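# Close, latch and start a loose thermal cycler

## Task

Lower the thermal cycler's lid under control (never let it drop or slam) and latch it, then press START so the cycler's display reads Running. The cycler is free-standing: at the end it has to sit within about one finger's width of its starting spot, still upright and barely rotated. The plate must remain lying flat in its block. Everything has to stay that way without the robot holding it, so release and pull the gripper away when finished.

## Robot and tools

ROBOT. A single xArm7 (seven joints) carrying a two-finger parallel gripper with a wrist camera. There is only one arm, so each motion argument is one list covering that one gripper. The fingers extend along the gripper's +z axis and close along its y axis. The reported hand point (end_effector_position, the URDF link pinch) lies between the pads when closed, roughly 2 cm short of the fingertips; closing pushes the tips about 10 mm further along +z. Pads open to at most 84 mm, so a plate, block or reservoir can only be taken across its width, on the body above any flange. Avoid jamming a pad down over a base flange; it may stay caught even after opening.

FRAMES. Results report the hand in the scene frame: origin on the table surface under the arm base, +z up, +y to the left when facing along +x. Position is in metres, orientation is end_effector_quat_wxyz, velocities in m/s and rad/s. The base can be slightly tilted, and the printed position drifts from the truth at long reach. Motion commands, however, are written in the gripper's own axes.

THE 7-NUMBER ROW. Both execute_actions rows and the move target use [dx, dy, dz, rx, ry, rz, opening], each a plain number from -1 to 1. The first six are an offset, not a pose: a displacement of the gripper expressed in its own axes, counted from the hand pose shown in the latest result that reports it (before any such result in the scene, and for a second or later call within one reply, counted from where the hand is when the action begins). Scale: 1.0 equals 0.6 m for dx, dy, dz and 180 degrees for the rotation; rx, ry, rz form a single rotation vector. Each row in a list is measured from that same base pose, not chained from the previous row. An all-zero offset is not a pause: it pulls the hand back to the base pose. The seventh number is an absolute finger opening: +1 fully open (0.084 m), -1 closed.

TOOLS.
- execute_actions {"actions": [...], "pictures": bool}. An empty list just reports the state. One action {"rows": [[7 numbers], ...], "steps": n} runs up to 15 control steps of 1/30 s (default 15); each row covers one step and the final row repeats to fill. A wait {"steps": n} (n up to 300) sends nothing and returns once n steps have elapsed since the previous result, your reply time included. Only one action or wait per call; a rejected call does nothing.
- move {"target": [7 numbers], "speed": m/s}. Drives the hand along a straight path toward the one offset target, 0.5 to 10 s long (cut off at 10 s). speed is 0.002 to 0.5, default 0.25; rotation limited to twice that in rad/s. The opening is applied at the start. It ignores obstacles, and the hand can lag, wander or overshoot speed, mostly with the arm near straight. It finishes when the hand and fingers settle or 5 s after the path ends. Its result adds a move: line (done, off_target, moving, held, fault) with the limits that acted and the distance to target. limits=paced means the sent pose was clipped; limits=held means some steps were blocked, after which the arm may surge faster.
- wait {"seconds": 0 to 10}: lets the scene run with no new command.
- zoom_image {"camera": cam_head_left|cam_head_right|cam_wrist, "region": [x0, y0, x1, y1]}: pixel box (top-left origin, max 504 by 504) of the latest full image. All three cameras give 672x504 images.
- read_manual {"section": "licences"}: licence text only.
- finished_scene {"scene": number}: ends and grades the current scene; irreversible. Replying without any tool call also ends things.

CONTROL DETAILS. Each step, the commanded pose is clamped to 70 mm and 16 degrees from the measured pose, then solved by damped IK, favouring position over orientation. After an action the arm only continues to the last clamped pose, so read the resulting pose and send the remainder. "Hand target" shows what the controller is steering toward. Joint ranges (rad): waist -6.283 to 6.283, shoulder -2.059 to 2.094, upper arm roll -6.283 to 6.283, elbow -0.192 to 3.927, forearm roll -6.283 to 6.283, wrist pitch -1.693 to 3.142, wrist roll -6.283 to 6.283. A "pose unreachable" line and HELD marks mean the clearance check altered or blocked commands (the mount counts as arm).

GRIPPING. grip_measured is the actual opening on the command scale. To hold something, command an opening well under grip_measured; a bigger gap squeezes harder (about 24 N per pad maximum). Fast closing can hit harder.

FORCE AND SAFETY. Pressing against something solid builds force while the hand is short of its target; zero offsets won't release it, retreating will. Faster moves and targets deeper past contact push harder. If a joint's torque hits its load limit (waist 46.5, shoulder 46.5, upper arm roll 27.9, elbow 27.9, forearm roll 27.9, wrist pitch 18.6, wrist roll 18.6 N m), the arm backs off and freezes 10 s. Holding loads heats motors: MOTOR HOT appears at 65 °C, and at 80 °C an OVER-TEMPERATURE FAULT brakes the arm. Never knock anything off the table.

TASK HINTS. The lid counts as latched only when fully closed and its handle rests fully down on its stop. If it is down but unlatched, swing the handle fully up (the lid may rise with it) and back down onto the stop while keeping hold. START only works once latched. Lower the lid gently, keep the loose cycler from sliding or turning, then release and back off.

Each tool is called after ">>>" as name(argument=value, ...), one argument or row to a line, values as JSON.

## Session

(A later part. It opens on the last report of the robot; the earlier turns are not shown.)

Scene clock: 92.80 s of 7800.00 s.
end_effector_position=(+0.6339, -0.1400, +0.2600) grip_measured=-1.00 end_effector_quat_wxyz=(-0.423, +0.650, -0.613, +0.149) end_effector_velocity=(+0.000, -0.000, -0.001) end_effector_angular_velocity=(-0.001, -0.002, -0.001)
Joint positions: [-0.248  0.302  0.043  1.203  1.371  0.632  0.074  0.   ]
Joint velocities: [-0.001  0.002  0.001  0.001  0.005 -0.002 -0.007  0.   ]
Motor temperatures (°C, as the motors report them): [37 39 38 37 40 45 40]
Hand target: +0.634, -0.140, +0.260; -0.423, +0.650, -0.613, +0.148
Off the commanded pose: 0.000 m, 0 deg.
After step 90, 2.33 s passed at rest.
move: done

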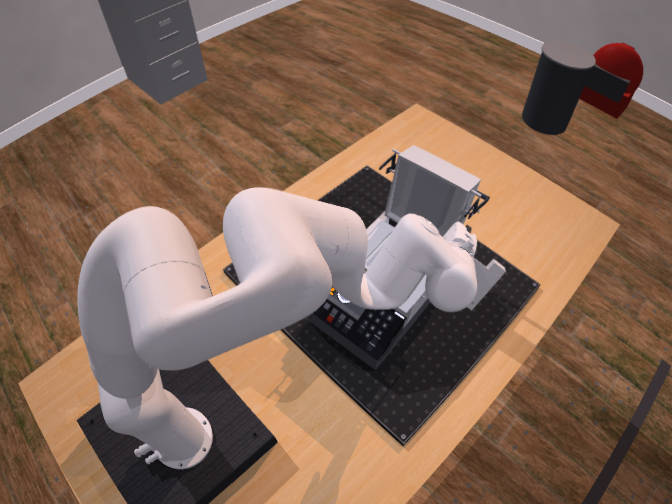

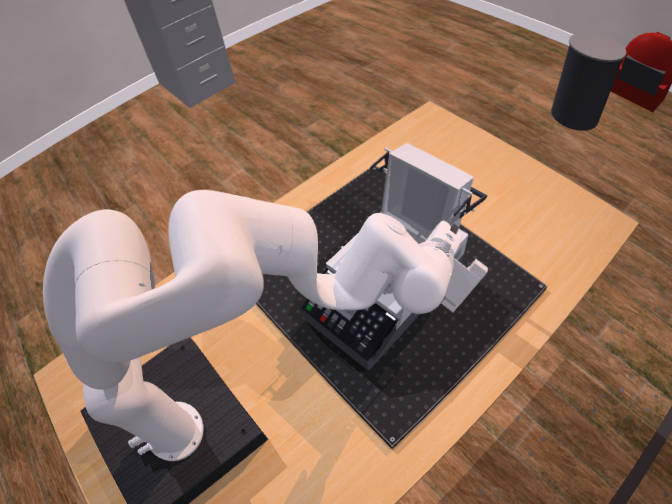

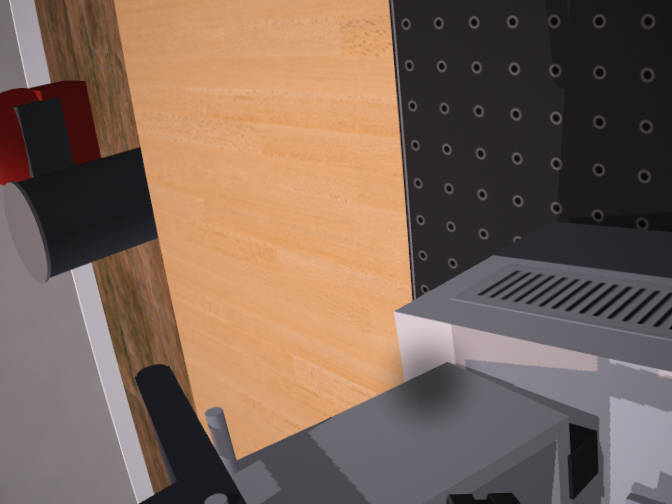

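>>> move(
  target=[-0.03,-0.06,-0.055,0,0,0,-1],
  speed=0.1,
)

>>> move(
  target=[0.007,-0.022,0.024,0,0,0,-1],
  speed=0.05,
)

>>> move(
  target=[0.022,0.049,0.04,0,0,0,-1],
  speed=0.04,
)

>>> zoom_image(
  camera="cam_head_left",
  region=[350,130,530,270],
)

Scene clock: 95.80 s of 7800.00 s.
end_effector_position=(+0.6309, -0.1394, +0.3113) grip_measured=-1.00 end_effector_quat_wxyz=(-0.423, +0.650, -0.613, +0.148) end_effector_velocity=(-0.000, -0.000, +0.002) end_effector_angular_velocity=(-0.001, +0.002, -0.000)
Joint positions: [-0.241  0.213  0.026  1.212  1.253  0.668  0.225  0.   ]
Joint velocities: [ 0.001 -0.004 -0.002  0.002 -0.01   0.003  0.011  0.   ]
Motor temperatures (°C, as the motors report them): [37 39 38 37 40 45 40]
Hand target: +0.631, -0.139, +0.312; -0.423, +0.650, -0.613, +0.149
Off the commanded pose: 0.001 m, 0 deg.
move: done

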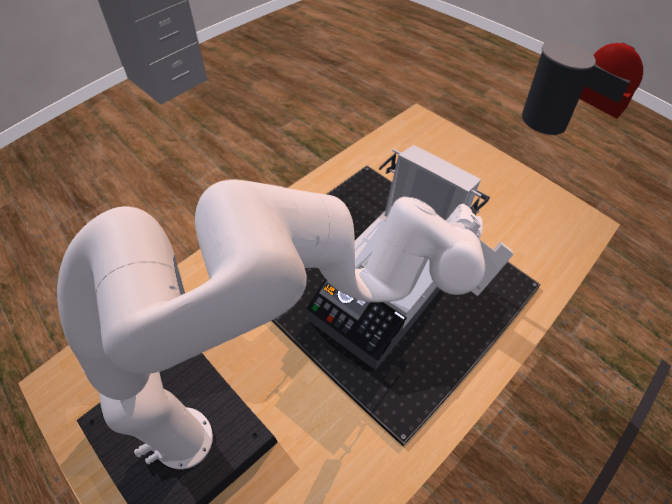

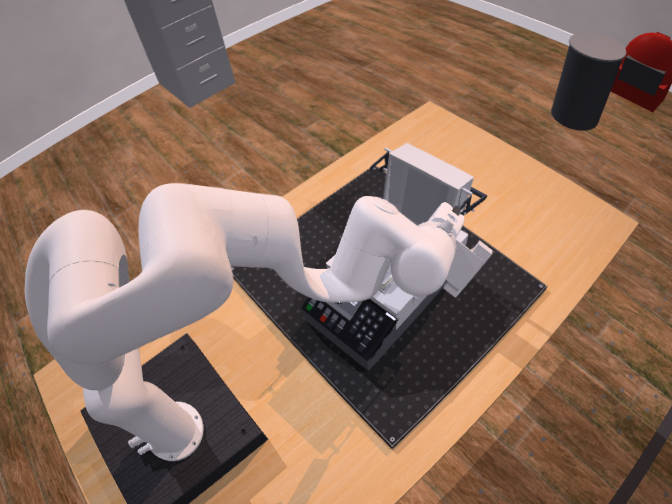

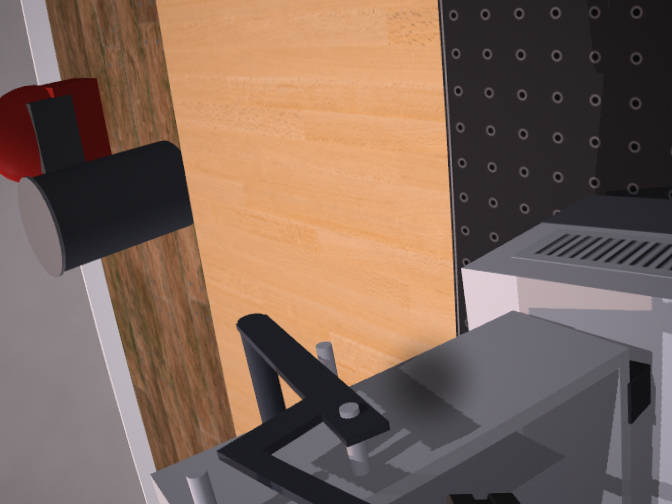

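Scene clock: 96.60 s of 7800.00 s.
end_effector_position=(+0.6506, -0.1394, +0.3107) grip_measured=-1.00 end_effector_quat_wxyz=(-0.423, +0.650, -0.614, +0.148) end_effector_velocity=(+0.001, +0.000, -0.000) end_effector_angular_velocity=(+0.001, +0.001, +0.001)
Joint positions: [-0.23   0.27   0.03   1.284  1.234  0.66   0.256  0.   ]
Joint velocities: [ 0.001  0.004 -0.001  0.005 -0.003  0.002  0.003  0.   ]
Motor temperatures (°C, as the motors report them): [37 39 38 37 40 45 40]
Hand target: +0.651, -0.139, +0.311; -0.423, +0.650, -0.613, +0.148
Off the commanded pose: 0.000 m, 0 deg.
move: done

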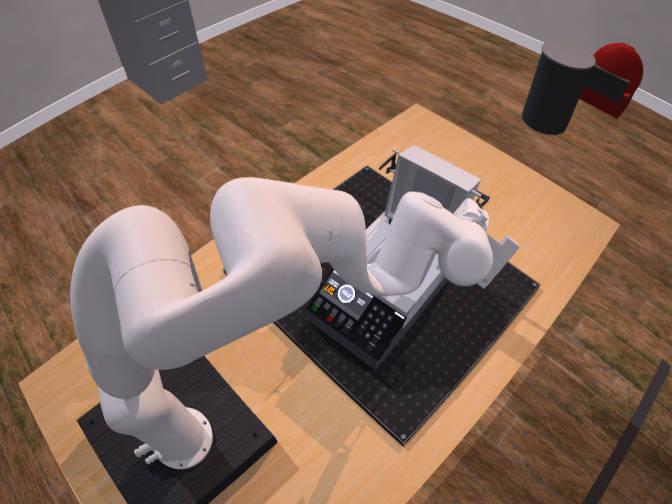

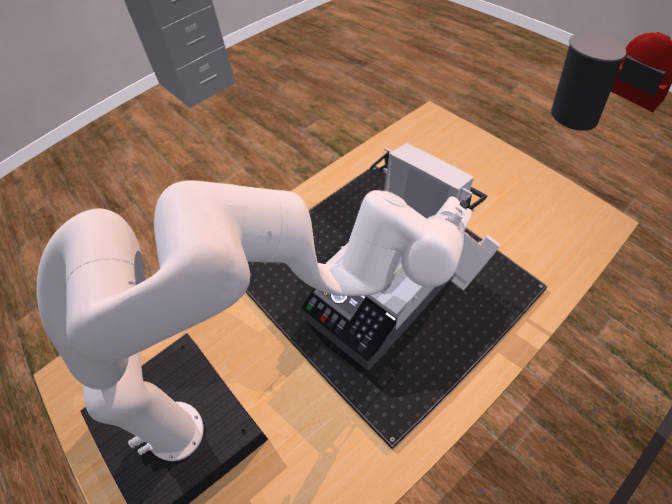

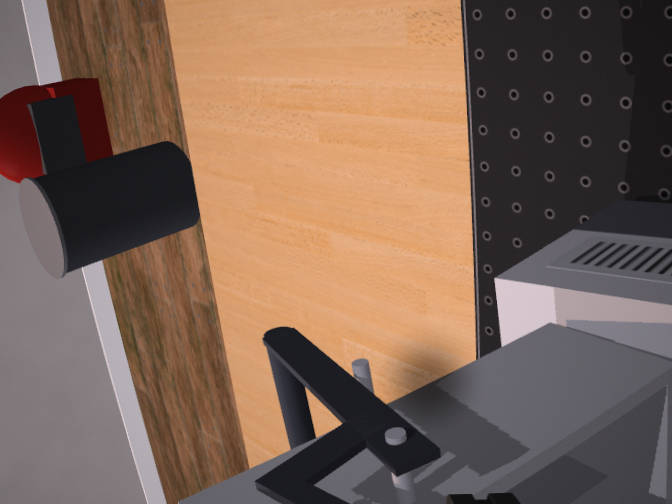

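Scene clock: 97.90 s of 7800.00 s.
end_effector_position=(+0.6505, -0.1395, +0.2708) grip_measured=-1.00 end_effector_quat_wxyz=(-0.423, +0.650, -0.614, +0.148) end_effector_velocity=(+0.001, +0.000, +0.001) end_effector_angular_velocity=(-0.003, -0.005, +0.001)
Joint positions: [-0.24   0.329  0.047  1.267  1.325  0.629  0.139  0.   ]
Joint velocities: [-0.     0.001  0.002  0.002  0.004 -0.003 -0.007  0.   ]
Motor temperatures (°C, as the motors report them): [37 39 38 37 40 45 40]
Hand target: +0.650, -0.140, +0.270; -0.423, +0.650, -0.614, +0.148
Off the commanded pose: 0.000 m, 0 deg.
move: done

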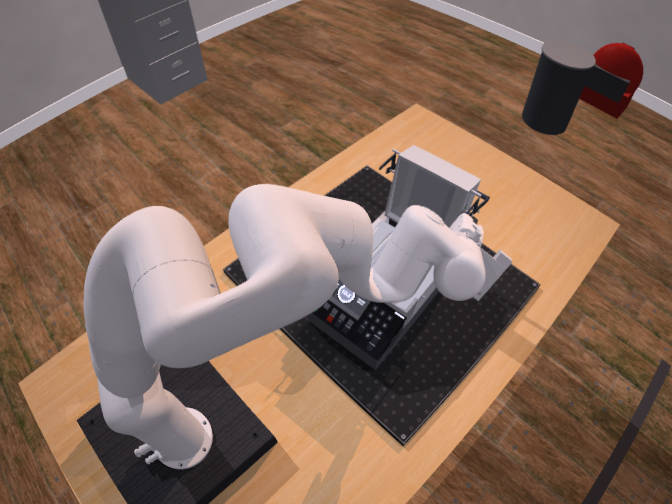

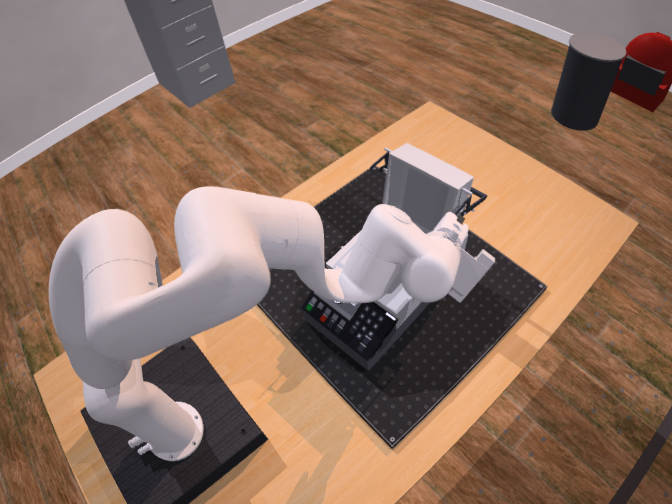

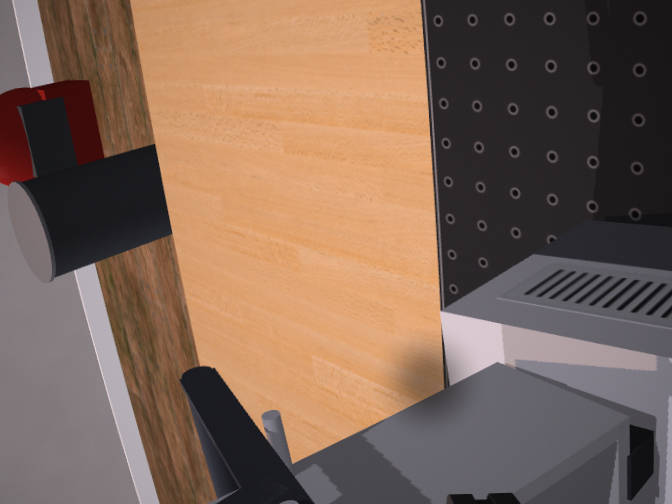

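Region (350, 130, 530, 270) of cam_head_left's 672x504 image, scaled by 2.800, with more detail than that image has.

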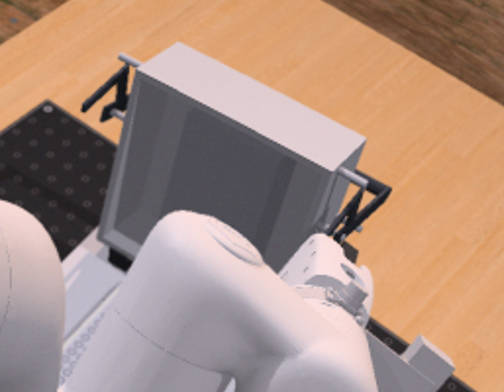

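>>> move(
  target=[-0.024,-0.055,-0.045,0,0,0,-1],
  speed=0.1,
)

>>> move(
  target=[0.006,-0.02,0.021,0,0,0,-1],
  speed=0.04,
)

>>> move(
  target=[0.022,0.049,0.04,0,0,0,-1],
  speed=0.03,
)

>>> zoom_image(
  camera="cam_head_left",
  region=[350,130,530,270],
)

Scene clock: 101.90 s of 7800.00 s.
end_effector_position=(+0.6506, -0.1400, +0.3152) grip_measured=-1.00 end_effector_quat_wxyz=(-0.423, +0.650, -0.614, +0.148) end_effector_velocity=(+0.001, -0.001, +0.006) end_effector_angular_velocity=(-0.003, -0.003, -0.001)
Joint positions: [-0.231  0.265  0.029  1.288  1.223  0.665  0.269  0.   ]
Joint velocities: [ 0.001 -0.006 -0.002  0.005 -0.01   0.003  0.011  0.   ]
Motor temperatures (°C, as the motors report them): [37 39 38 37 40 45 40]
Hand target: +0.651, -0.140, +0.316; -0.423, +0.650, -0.613, +0.148
Off the commanded pose: 0.001 m, 0 deg.
After step 90, 0.20 s passed at rest.
move: done

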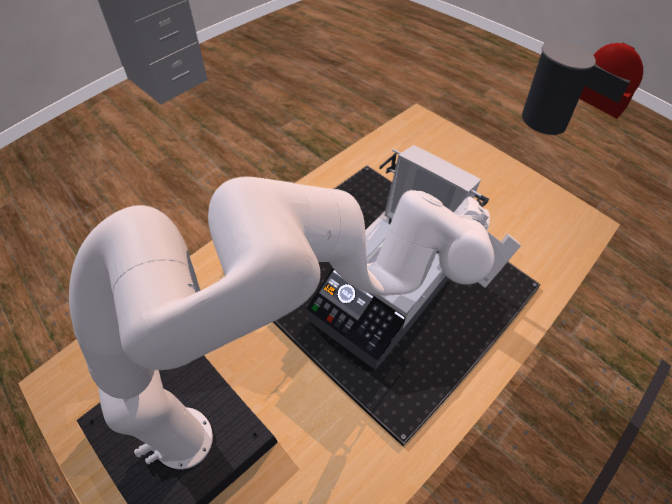

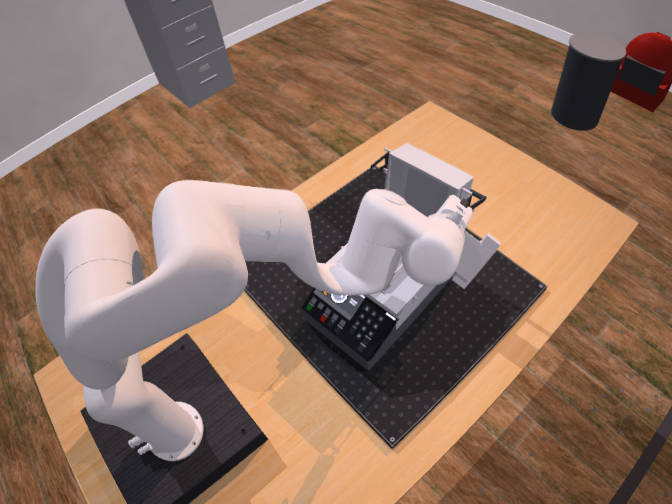

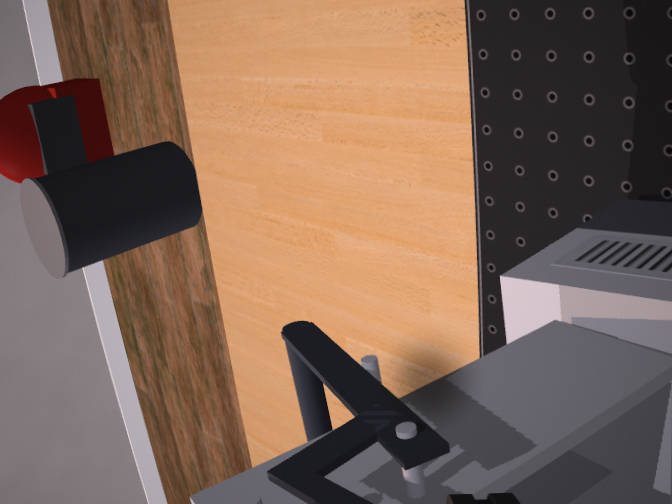

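Scene clock: 102.70 s of 7800.00 s.
end_effector_position=(+0.6658, -0.1410, +0.3096) grip_measured=-1.00 end_effector_quat_wxyz=(-0.421, +0.649, -0.617, +0.145) end_effector_velocity=(+0.000, +0.003, +0.002) end_effector_angular_velocity=(+0.001, -0.002, +0.002)
Joint positions: [-0.221  0.318  0.028  1.348  1.203  0.66   0.3    0.   ]
Joint velocities: [ 0.002 -0.004  0.002 -0.001 -0.    -0.     0.003  0.   ]
Motor temperatures (°C, as the motors report them): [37 39 38 37 40 45 40]
Hand target: +0.668, -0.140, +0.315; -0.423, +0.650, -0.614, +0.148
Off the commanded pose: 0.006 m, 1 deg.
move: off_target

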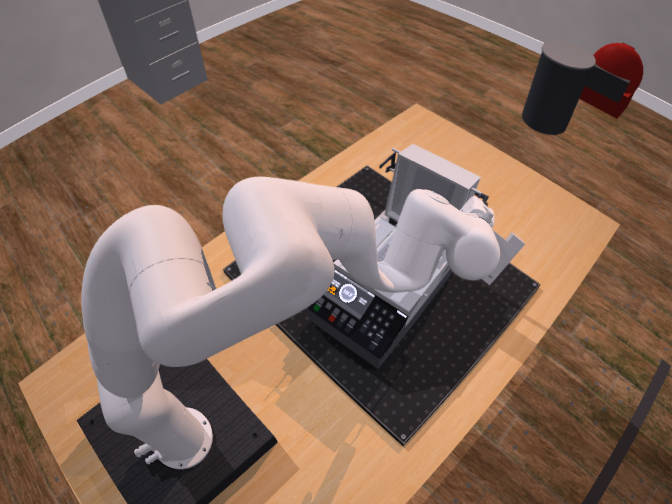

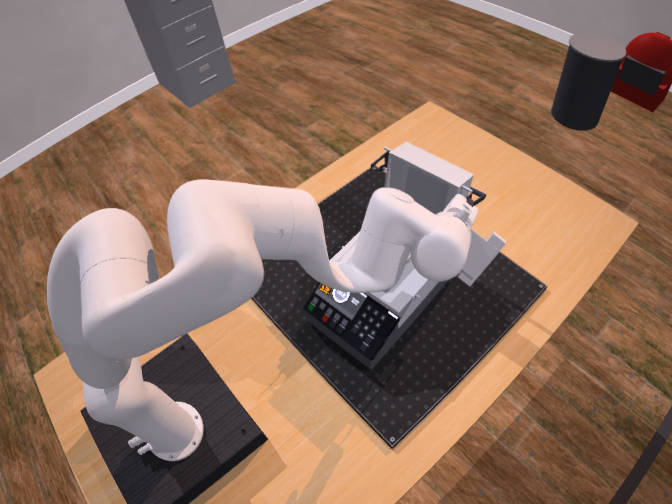

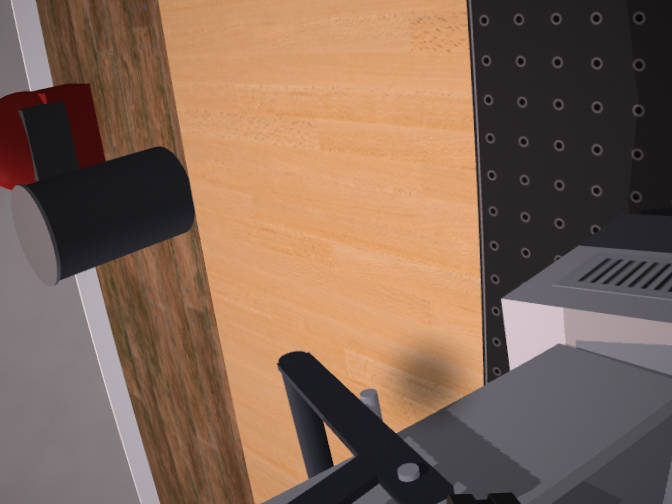

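Scene clock: 104.33 s of 7800.00 s.
end_effector_position=(+0.6653, -0.1410, +0.2696) grip_measured=-1.00 end_effector_quat_wxyz=(-0.421, +0.649, -0.617, +0.145) end_effector_velocity=(+0.000, -0.001, +0.001) end_effector_angular_velocity=(-0.002, -0.004, -0.001)
Joint positions: [-0.233  0.375  0.049  1.328  1.29   0.625  0.186  0.   ]
Joint velocities: [-0.001 -0.001 -0.     0.001  0.004 -0.001 -0.005  0.   ]
Motor temperatures (°C, as the motors report them): [37 39 38 37 40 45 40]
Hand target: +0.665, -0.141, +0.269; -0.421, +0.649, -0.617, +0.145
Off the commanded pose: 0.000 m, 0 deg.
move: done

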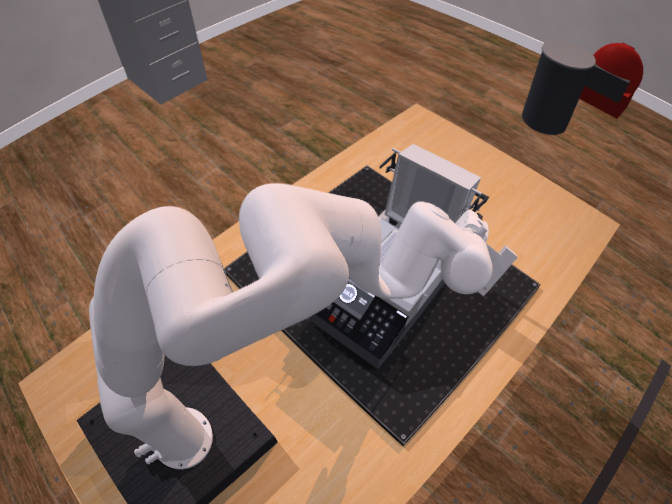

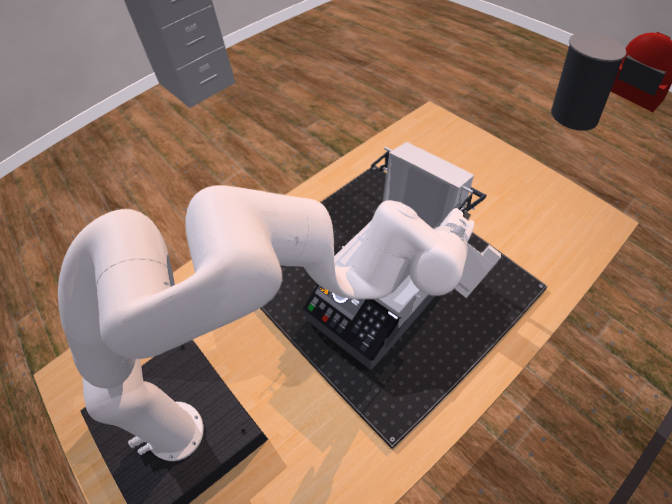

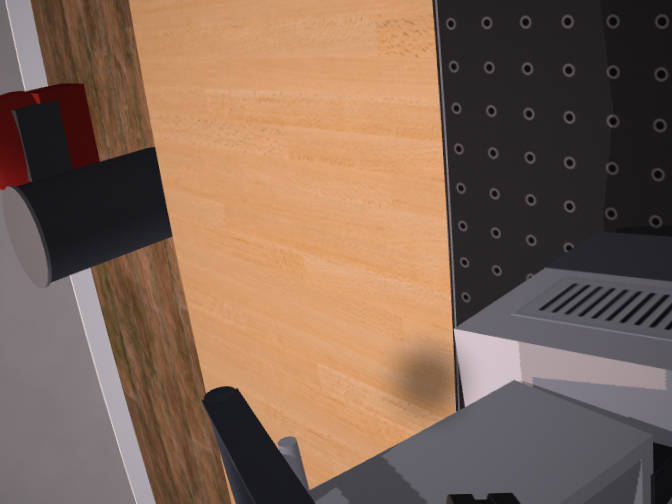

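Region (350, 130, 530, 270) of cam_head_left's 672x504 image, scaled by 2.800, with more detail than that image has.

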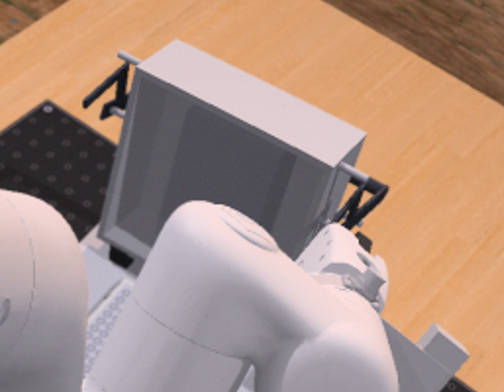

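>>> move(
  target=[0.085,0.011,-0.06,0,0,0,-1],
  speed=0.12,
)

>>> move(
  target=[-0.005,-0.147,-0.033,0,-0.167,0,-0.4],
  speed=0.15,
)

Scene clock: 113.03 s of 7800.00 s.
end_effector_position=(+0.6459, -0.1994, +0.2698) grip_measured=-1.00 end_effector_quat_wxyz=(-0.421, +0.650, -0.616, +0.145) end_effector_velocity=(+0.001, +0.004, +0.001) end_effector_angular_velocity=(+0.004, -0.001, +0.015)
Joint positions: [-0.319  0.39   0.001  1.359  1.253  0.743  0.155  0.   ]
Joint velocities: [-0.     0.002  0.004  0.005 -0.004  0.012 -0.001  0.   ]
Motor temperatures (°C, as the motors report them): [37 39 38 37 40 45 40]
Hand target: +0.646, -0.201, +0.270; -0.421, +0.649, -0.617, +0.145
Off the commanded pose: 0.001 m, 0 deg.
After step 90, 4.83 s passed at rest.
move: done

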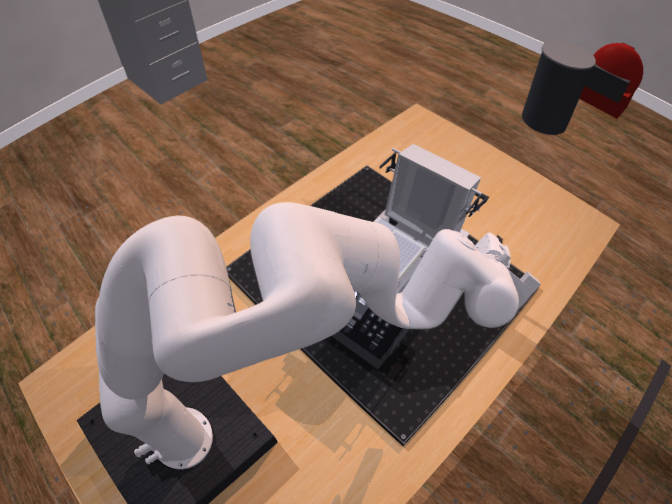

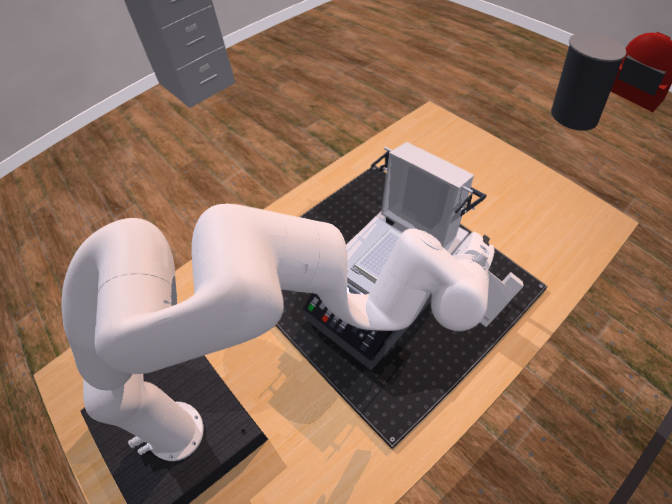

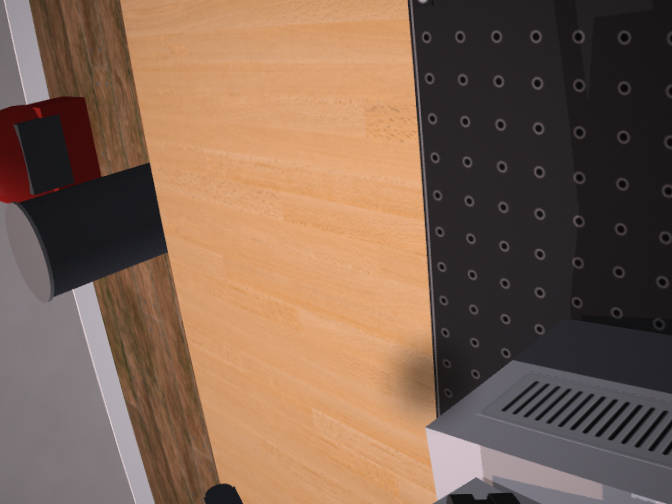

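Scene clock: 115.23 s of 7800.00 s.
end_effector_position=(+0.6913, -0.2139, +0.3470) grip_measured=-0.42 end_effector_quat_wxyz=(-0.567, +0.664, -0.486, -0.028) end_effector_velocity=(+0.001, -0.001, +0.003) end_effector_angular_velocity=(+0.003, -0.001, +0.008)
Joint positions: [-0.513  0.881  0.061  2.213  1.169  1.498  0.422  0.026]
Joint velocities: [-0.002  0.019  0.002  0.038 -0.003  0.017  0.015 -0.   ]
Motor temperatures (°C, as the motors report them): [37 39 38 37 40 45 40]
Hand target: +0.691, -0.214, +0.347; -0.568, +0.664, -0.486, -0.028
Off the commanded pose: 0.000 m, 0 deg.
move: done

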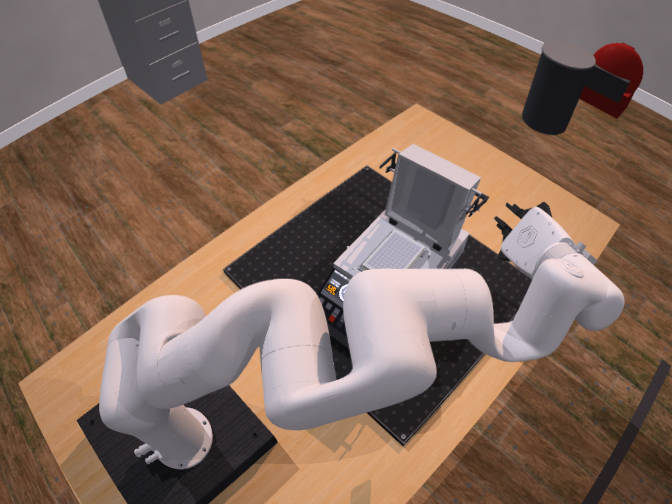

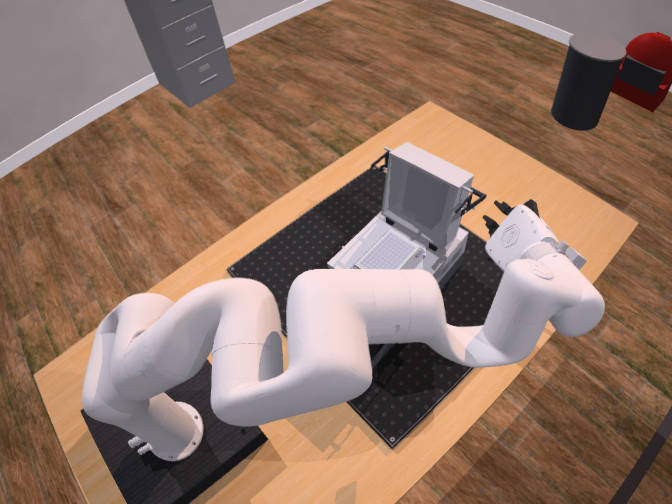

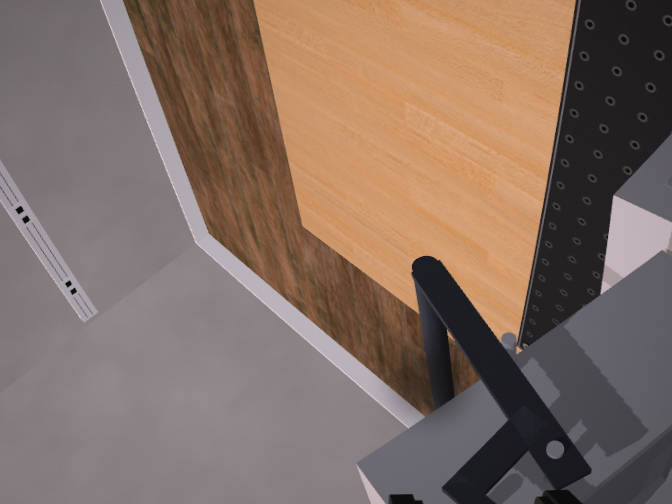

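>>> move(
  target=[-0.05,0,0,0,0,0,-0.4],
  speed=0.12,
)

Scene clock: 117.83 s of 7800.00 s.
end_effector_position=(+0.6757, -0.1957, +0.3642) grip_measured=-0.42 end_effector_quat_wxyz=(-0.567, +0.664, -0.486, -0.028) end_effector_velocity=(-0.001, +0.001, +0.001) end_effector_angular_velocity=(+0.001, -0.001, -0.002)
Joint positions: [-0.508  0.743  0.061  2.033  1.18   1.473  0.387  0.026]
Joint velocities: [ 0.    -0.009  0.    -0.014  0.002 -0.004 -0.004  0.   ]
Motor temperatures (°C, as the motors report them): [37 39 38 37 40 45 40]
Hand target: +0.676, -0.195, +0.365; -0.567, +0.664, -0.486, -0.028
Off the commanded pose: 0.001 m, 0 deg.
move: done

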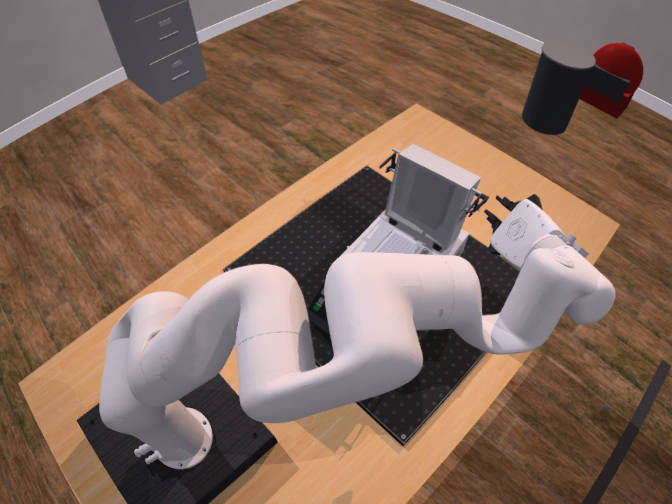

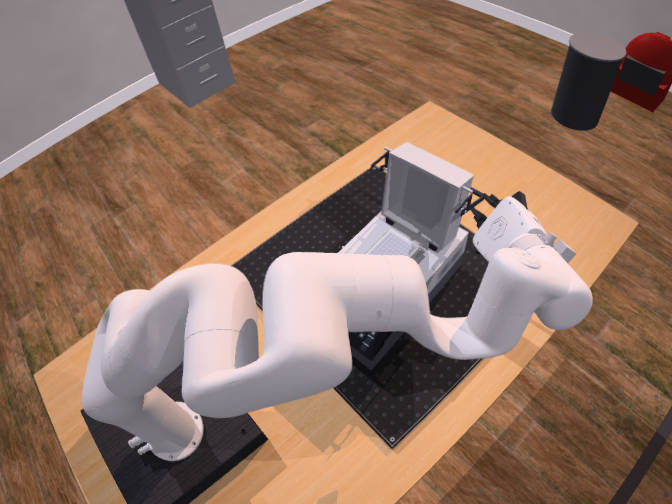

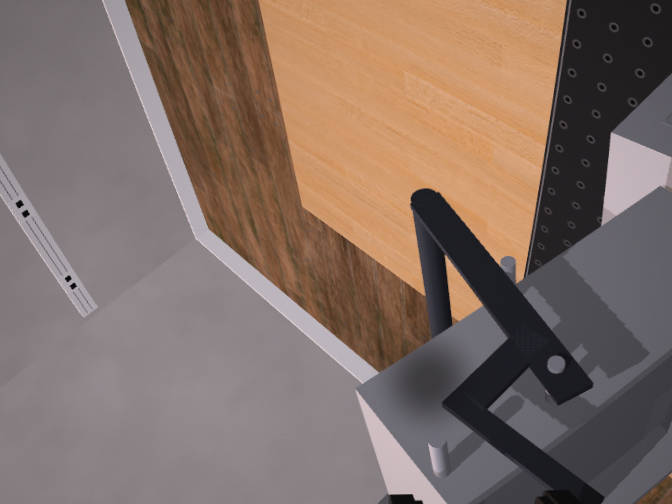

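>>> move(
  target=[0.0,0,0.08,0,0,0,-0.4],
  speed=0.08,
)

Scene clock: 122.90 s of 7800.00 s.
end_effector_position=(+0.7000, -0.1590, +0.3472) grip_measured=-0.42 end_effector_quat_wxyz=(-0.567, +0.664, -0.486, -0.028) end_effector_velocity=(+0.001, +0.000, -0.000) end_effector_angular_velocity=(-0.001, -0.001, -0.002)
Joint positions: [-0.442  0.754  0.077  2.004  1.194  1.384  0.376  0.026]
Joint velocities: [ 0.002  0.001 -0.     0.     0.001 -0.004 -0.001 -0.   ]
Motor temperatures (°C, as the motors report them): [37 39 38 37 40 45 40]
Hand target: +0.700, -0.158, +0.347; -0.567, +0.664, -0.486, -0.028
Off the commanded pose: 0.001 m, 0 deg.
After step 90, 1.13 s passed at rest.
move: done

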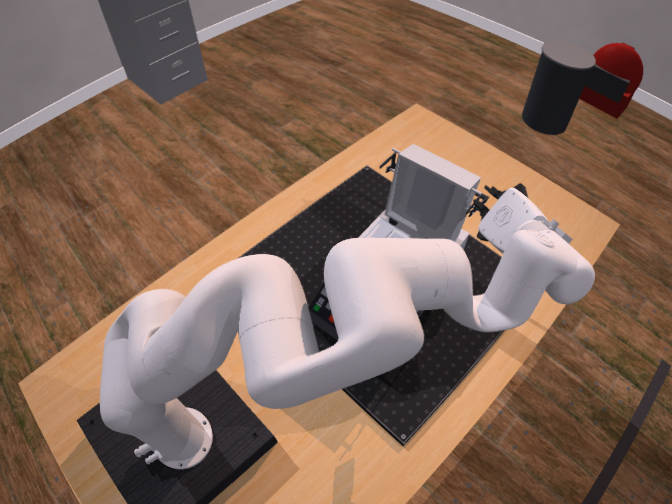

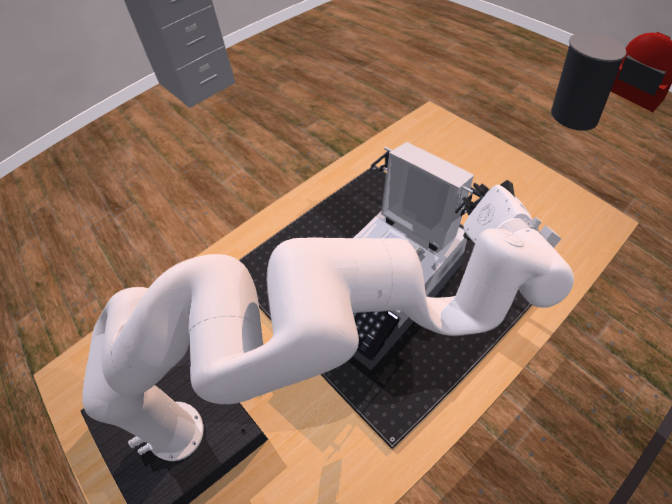

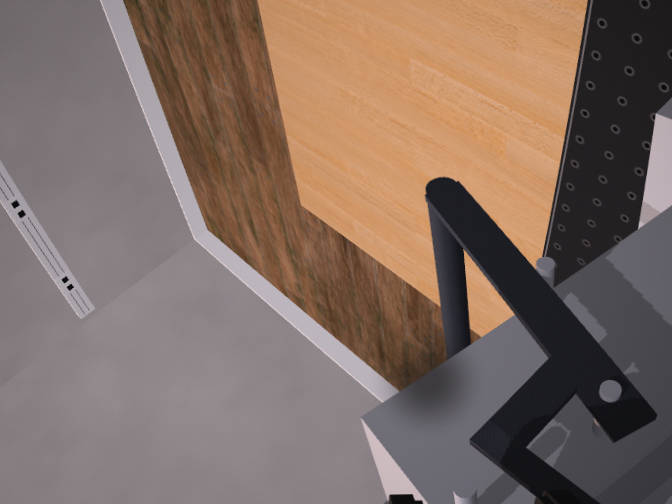

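>>> move(
  target=[0.019,0.002,0.056,0,0,0,-0.62],
  speed=0.03,
)

>>> move(
  target=[0,0,0,0,0,0,-1],
)

>>> zoom_image(
  camera="cam_head_left",
  region=[430,150,530,240],
)

Scene clock: 126.13 s of 7800.00 s.
end_effector_position=(+0.7222, -0.1430, +0.3305) grip_measured=-0.64 end_effector_quat_wxyz=(-0.567, +0.664, -0.487, -0.024) end_effector_velocity=(+0.001, +0.003, -0.002) end_effector_angular_velocity=(+0.002, +0.002, +0.002)
Joint positions: [-0.401  0.814  0.084  2.057  1.199  1.334  0.38   0.016]
Joint velocities: [ 0.005  0.005 -0.001  0.002  0.002 -0.002  0.001 -0.   ]
Motor temperatures (°C, as the motors report them): [37 39 38 37 40 45 40]
Hand target: +0.722, -0.140, +0.328; -0.567, +0.664, -0.486, -0.028
Off the commanded pose: 0.004 m, 0 deg.
move: off_target

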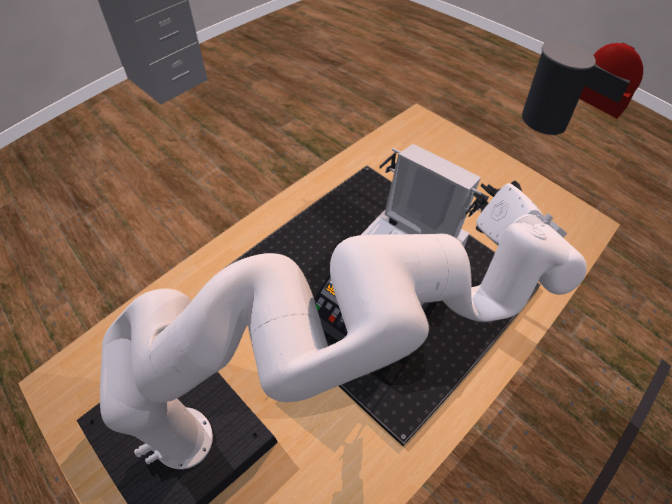

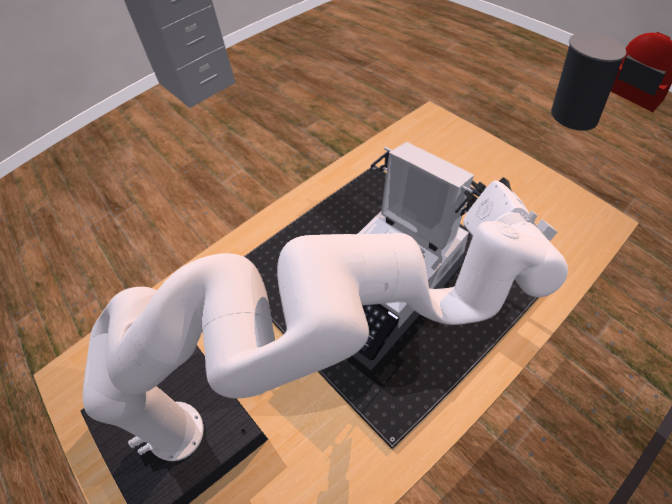

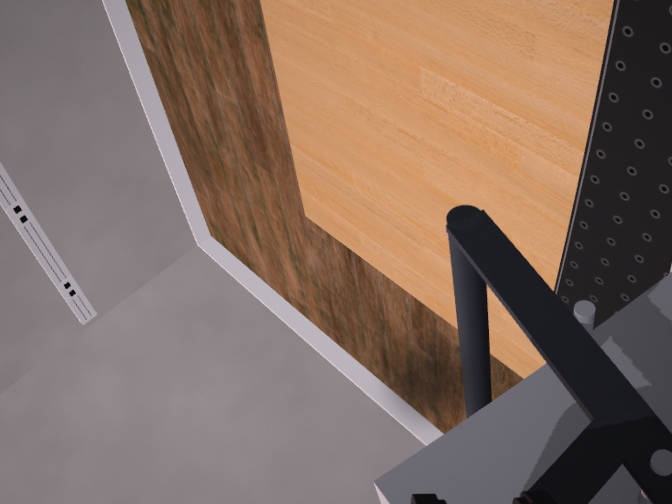

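Scene clock: 126.63 s of 7800.00 s.
end_effector_position=(+0.7214, -0.1427, +0.3280) grip_measured=-0.89 end_effector_quat_wxyz=(-0.566, +0.664, -0.487, -0.026) end_effector_velocity=(+0.002, -0.000, +0.002) end_effector_angular_velocity=(-0.002, -0.005, -0.004)
Joint positions: [-0.4    0.816  0.083  2.055  1.198  1.336  0.38   0.005]
Joint velocities: [ 0.001 -0.     0.     0.004  0.002 -0.005  0.     0.   ]
Motor temperatures (°C, as the motors report them): [37 39 38 37 40 45 40]
Hand target: +0.722, -0.143, +0.330; -0.567, +0.664, -0.487, -0.024
Off the commanded pose: 0.003 m, 0 deg.
move: done

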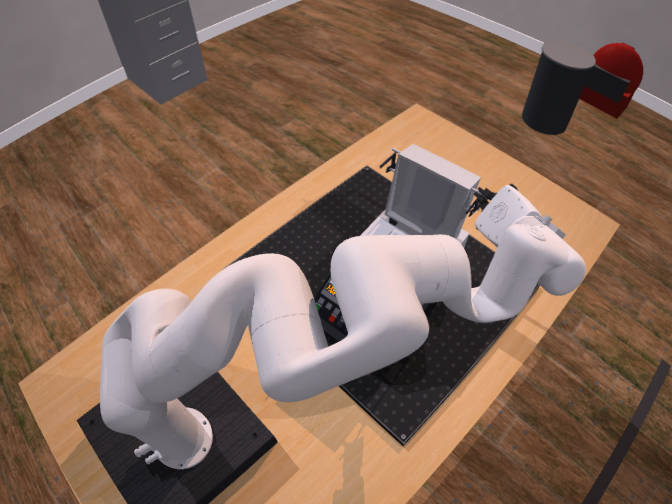

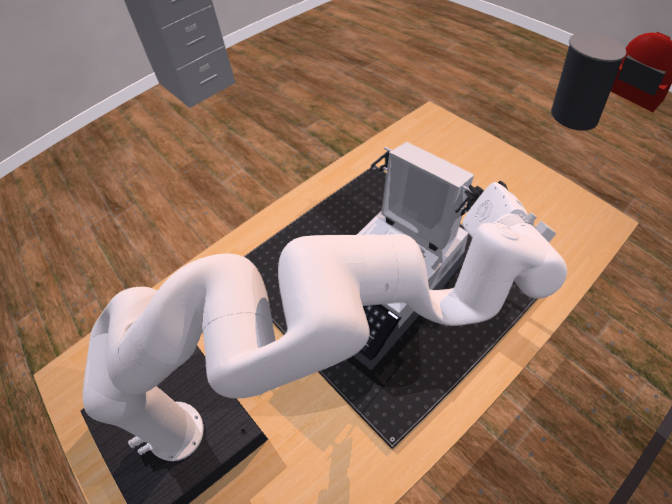

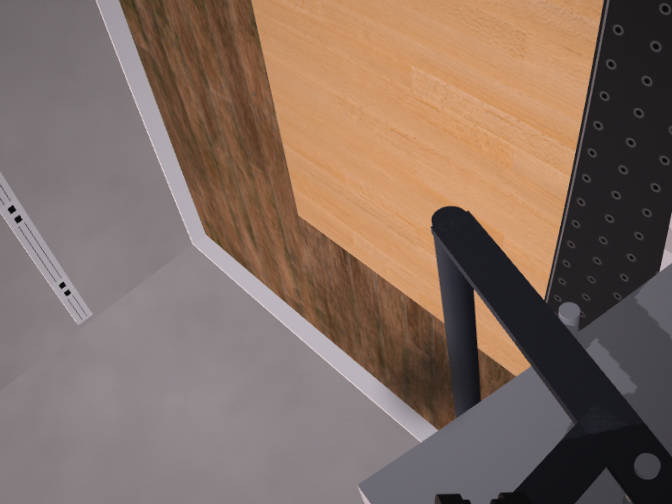

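Region (430, 150, 530, 240) of cam_head_left's 672x504 image, scaled by 5.040, with more detail than that image has; it fills the top 454 rows of this view, and the rest is white.

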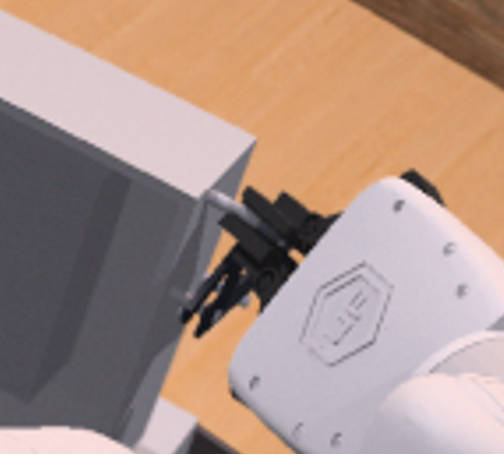

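>>> move(
  target=[-0.057,0.053,-0.061,0,0,0,-1],
  speed=0.04,
)

Scene clock: 129.70 s of 7800.00 s.
end_effector_position=(+0.6634, -0.1462, +0.3382) grip_measured=-1.00 end_effector_quat_wxyz=(-0.566, +0.664, -0.487, -0.026) end_effector_velocity=(-0.002, +0.002, +0.000) end_effector_angular_velocity=(+0.002, +0.000, +0.004)
Joint positions: [-0.458  0.6    0.075  1.743  1.219  1.356  0.27   0.   ]
Joint velocities: [-0.    -0.005  0.001 -0.008  0.     0.003 -0.002  0.   ]
Motor temperatures (°C, as the motors report them): [37 40 38 38 40 45 40]
Hand target: +0.663, -0.146, +0.338; -0.566, +0.664, -0.487, -0.026
Off the commanded pose: 0.000 m, 0 deg.
move: done

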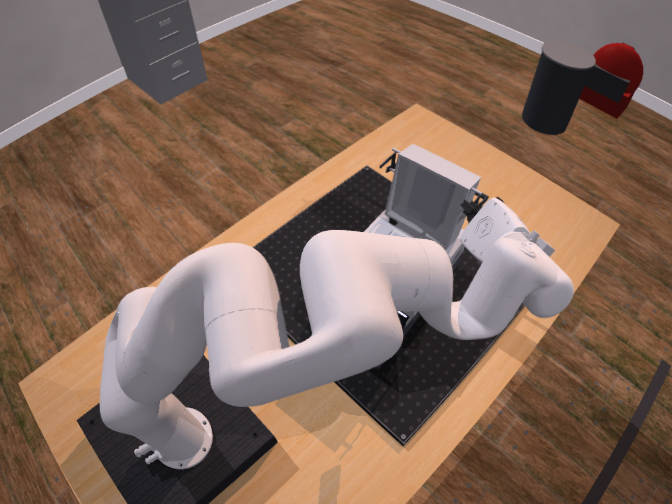

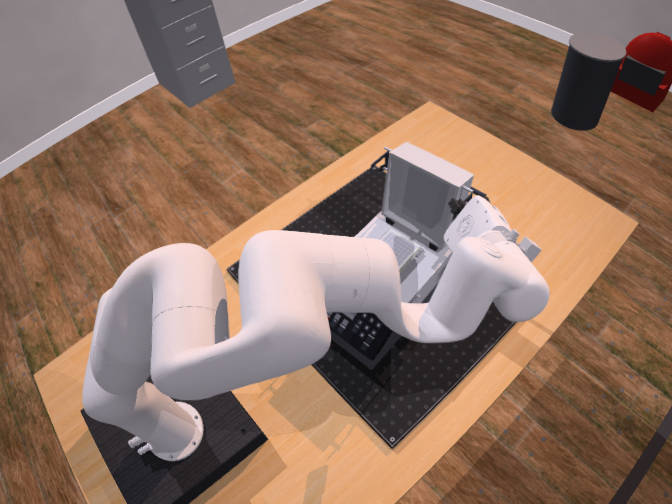

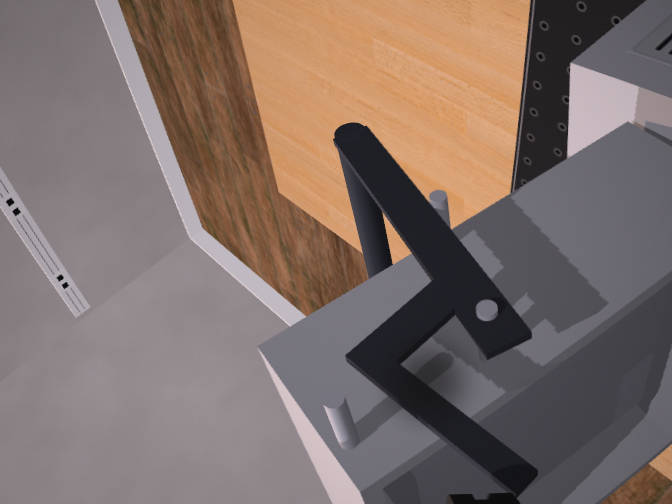

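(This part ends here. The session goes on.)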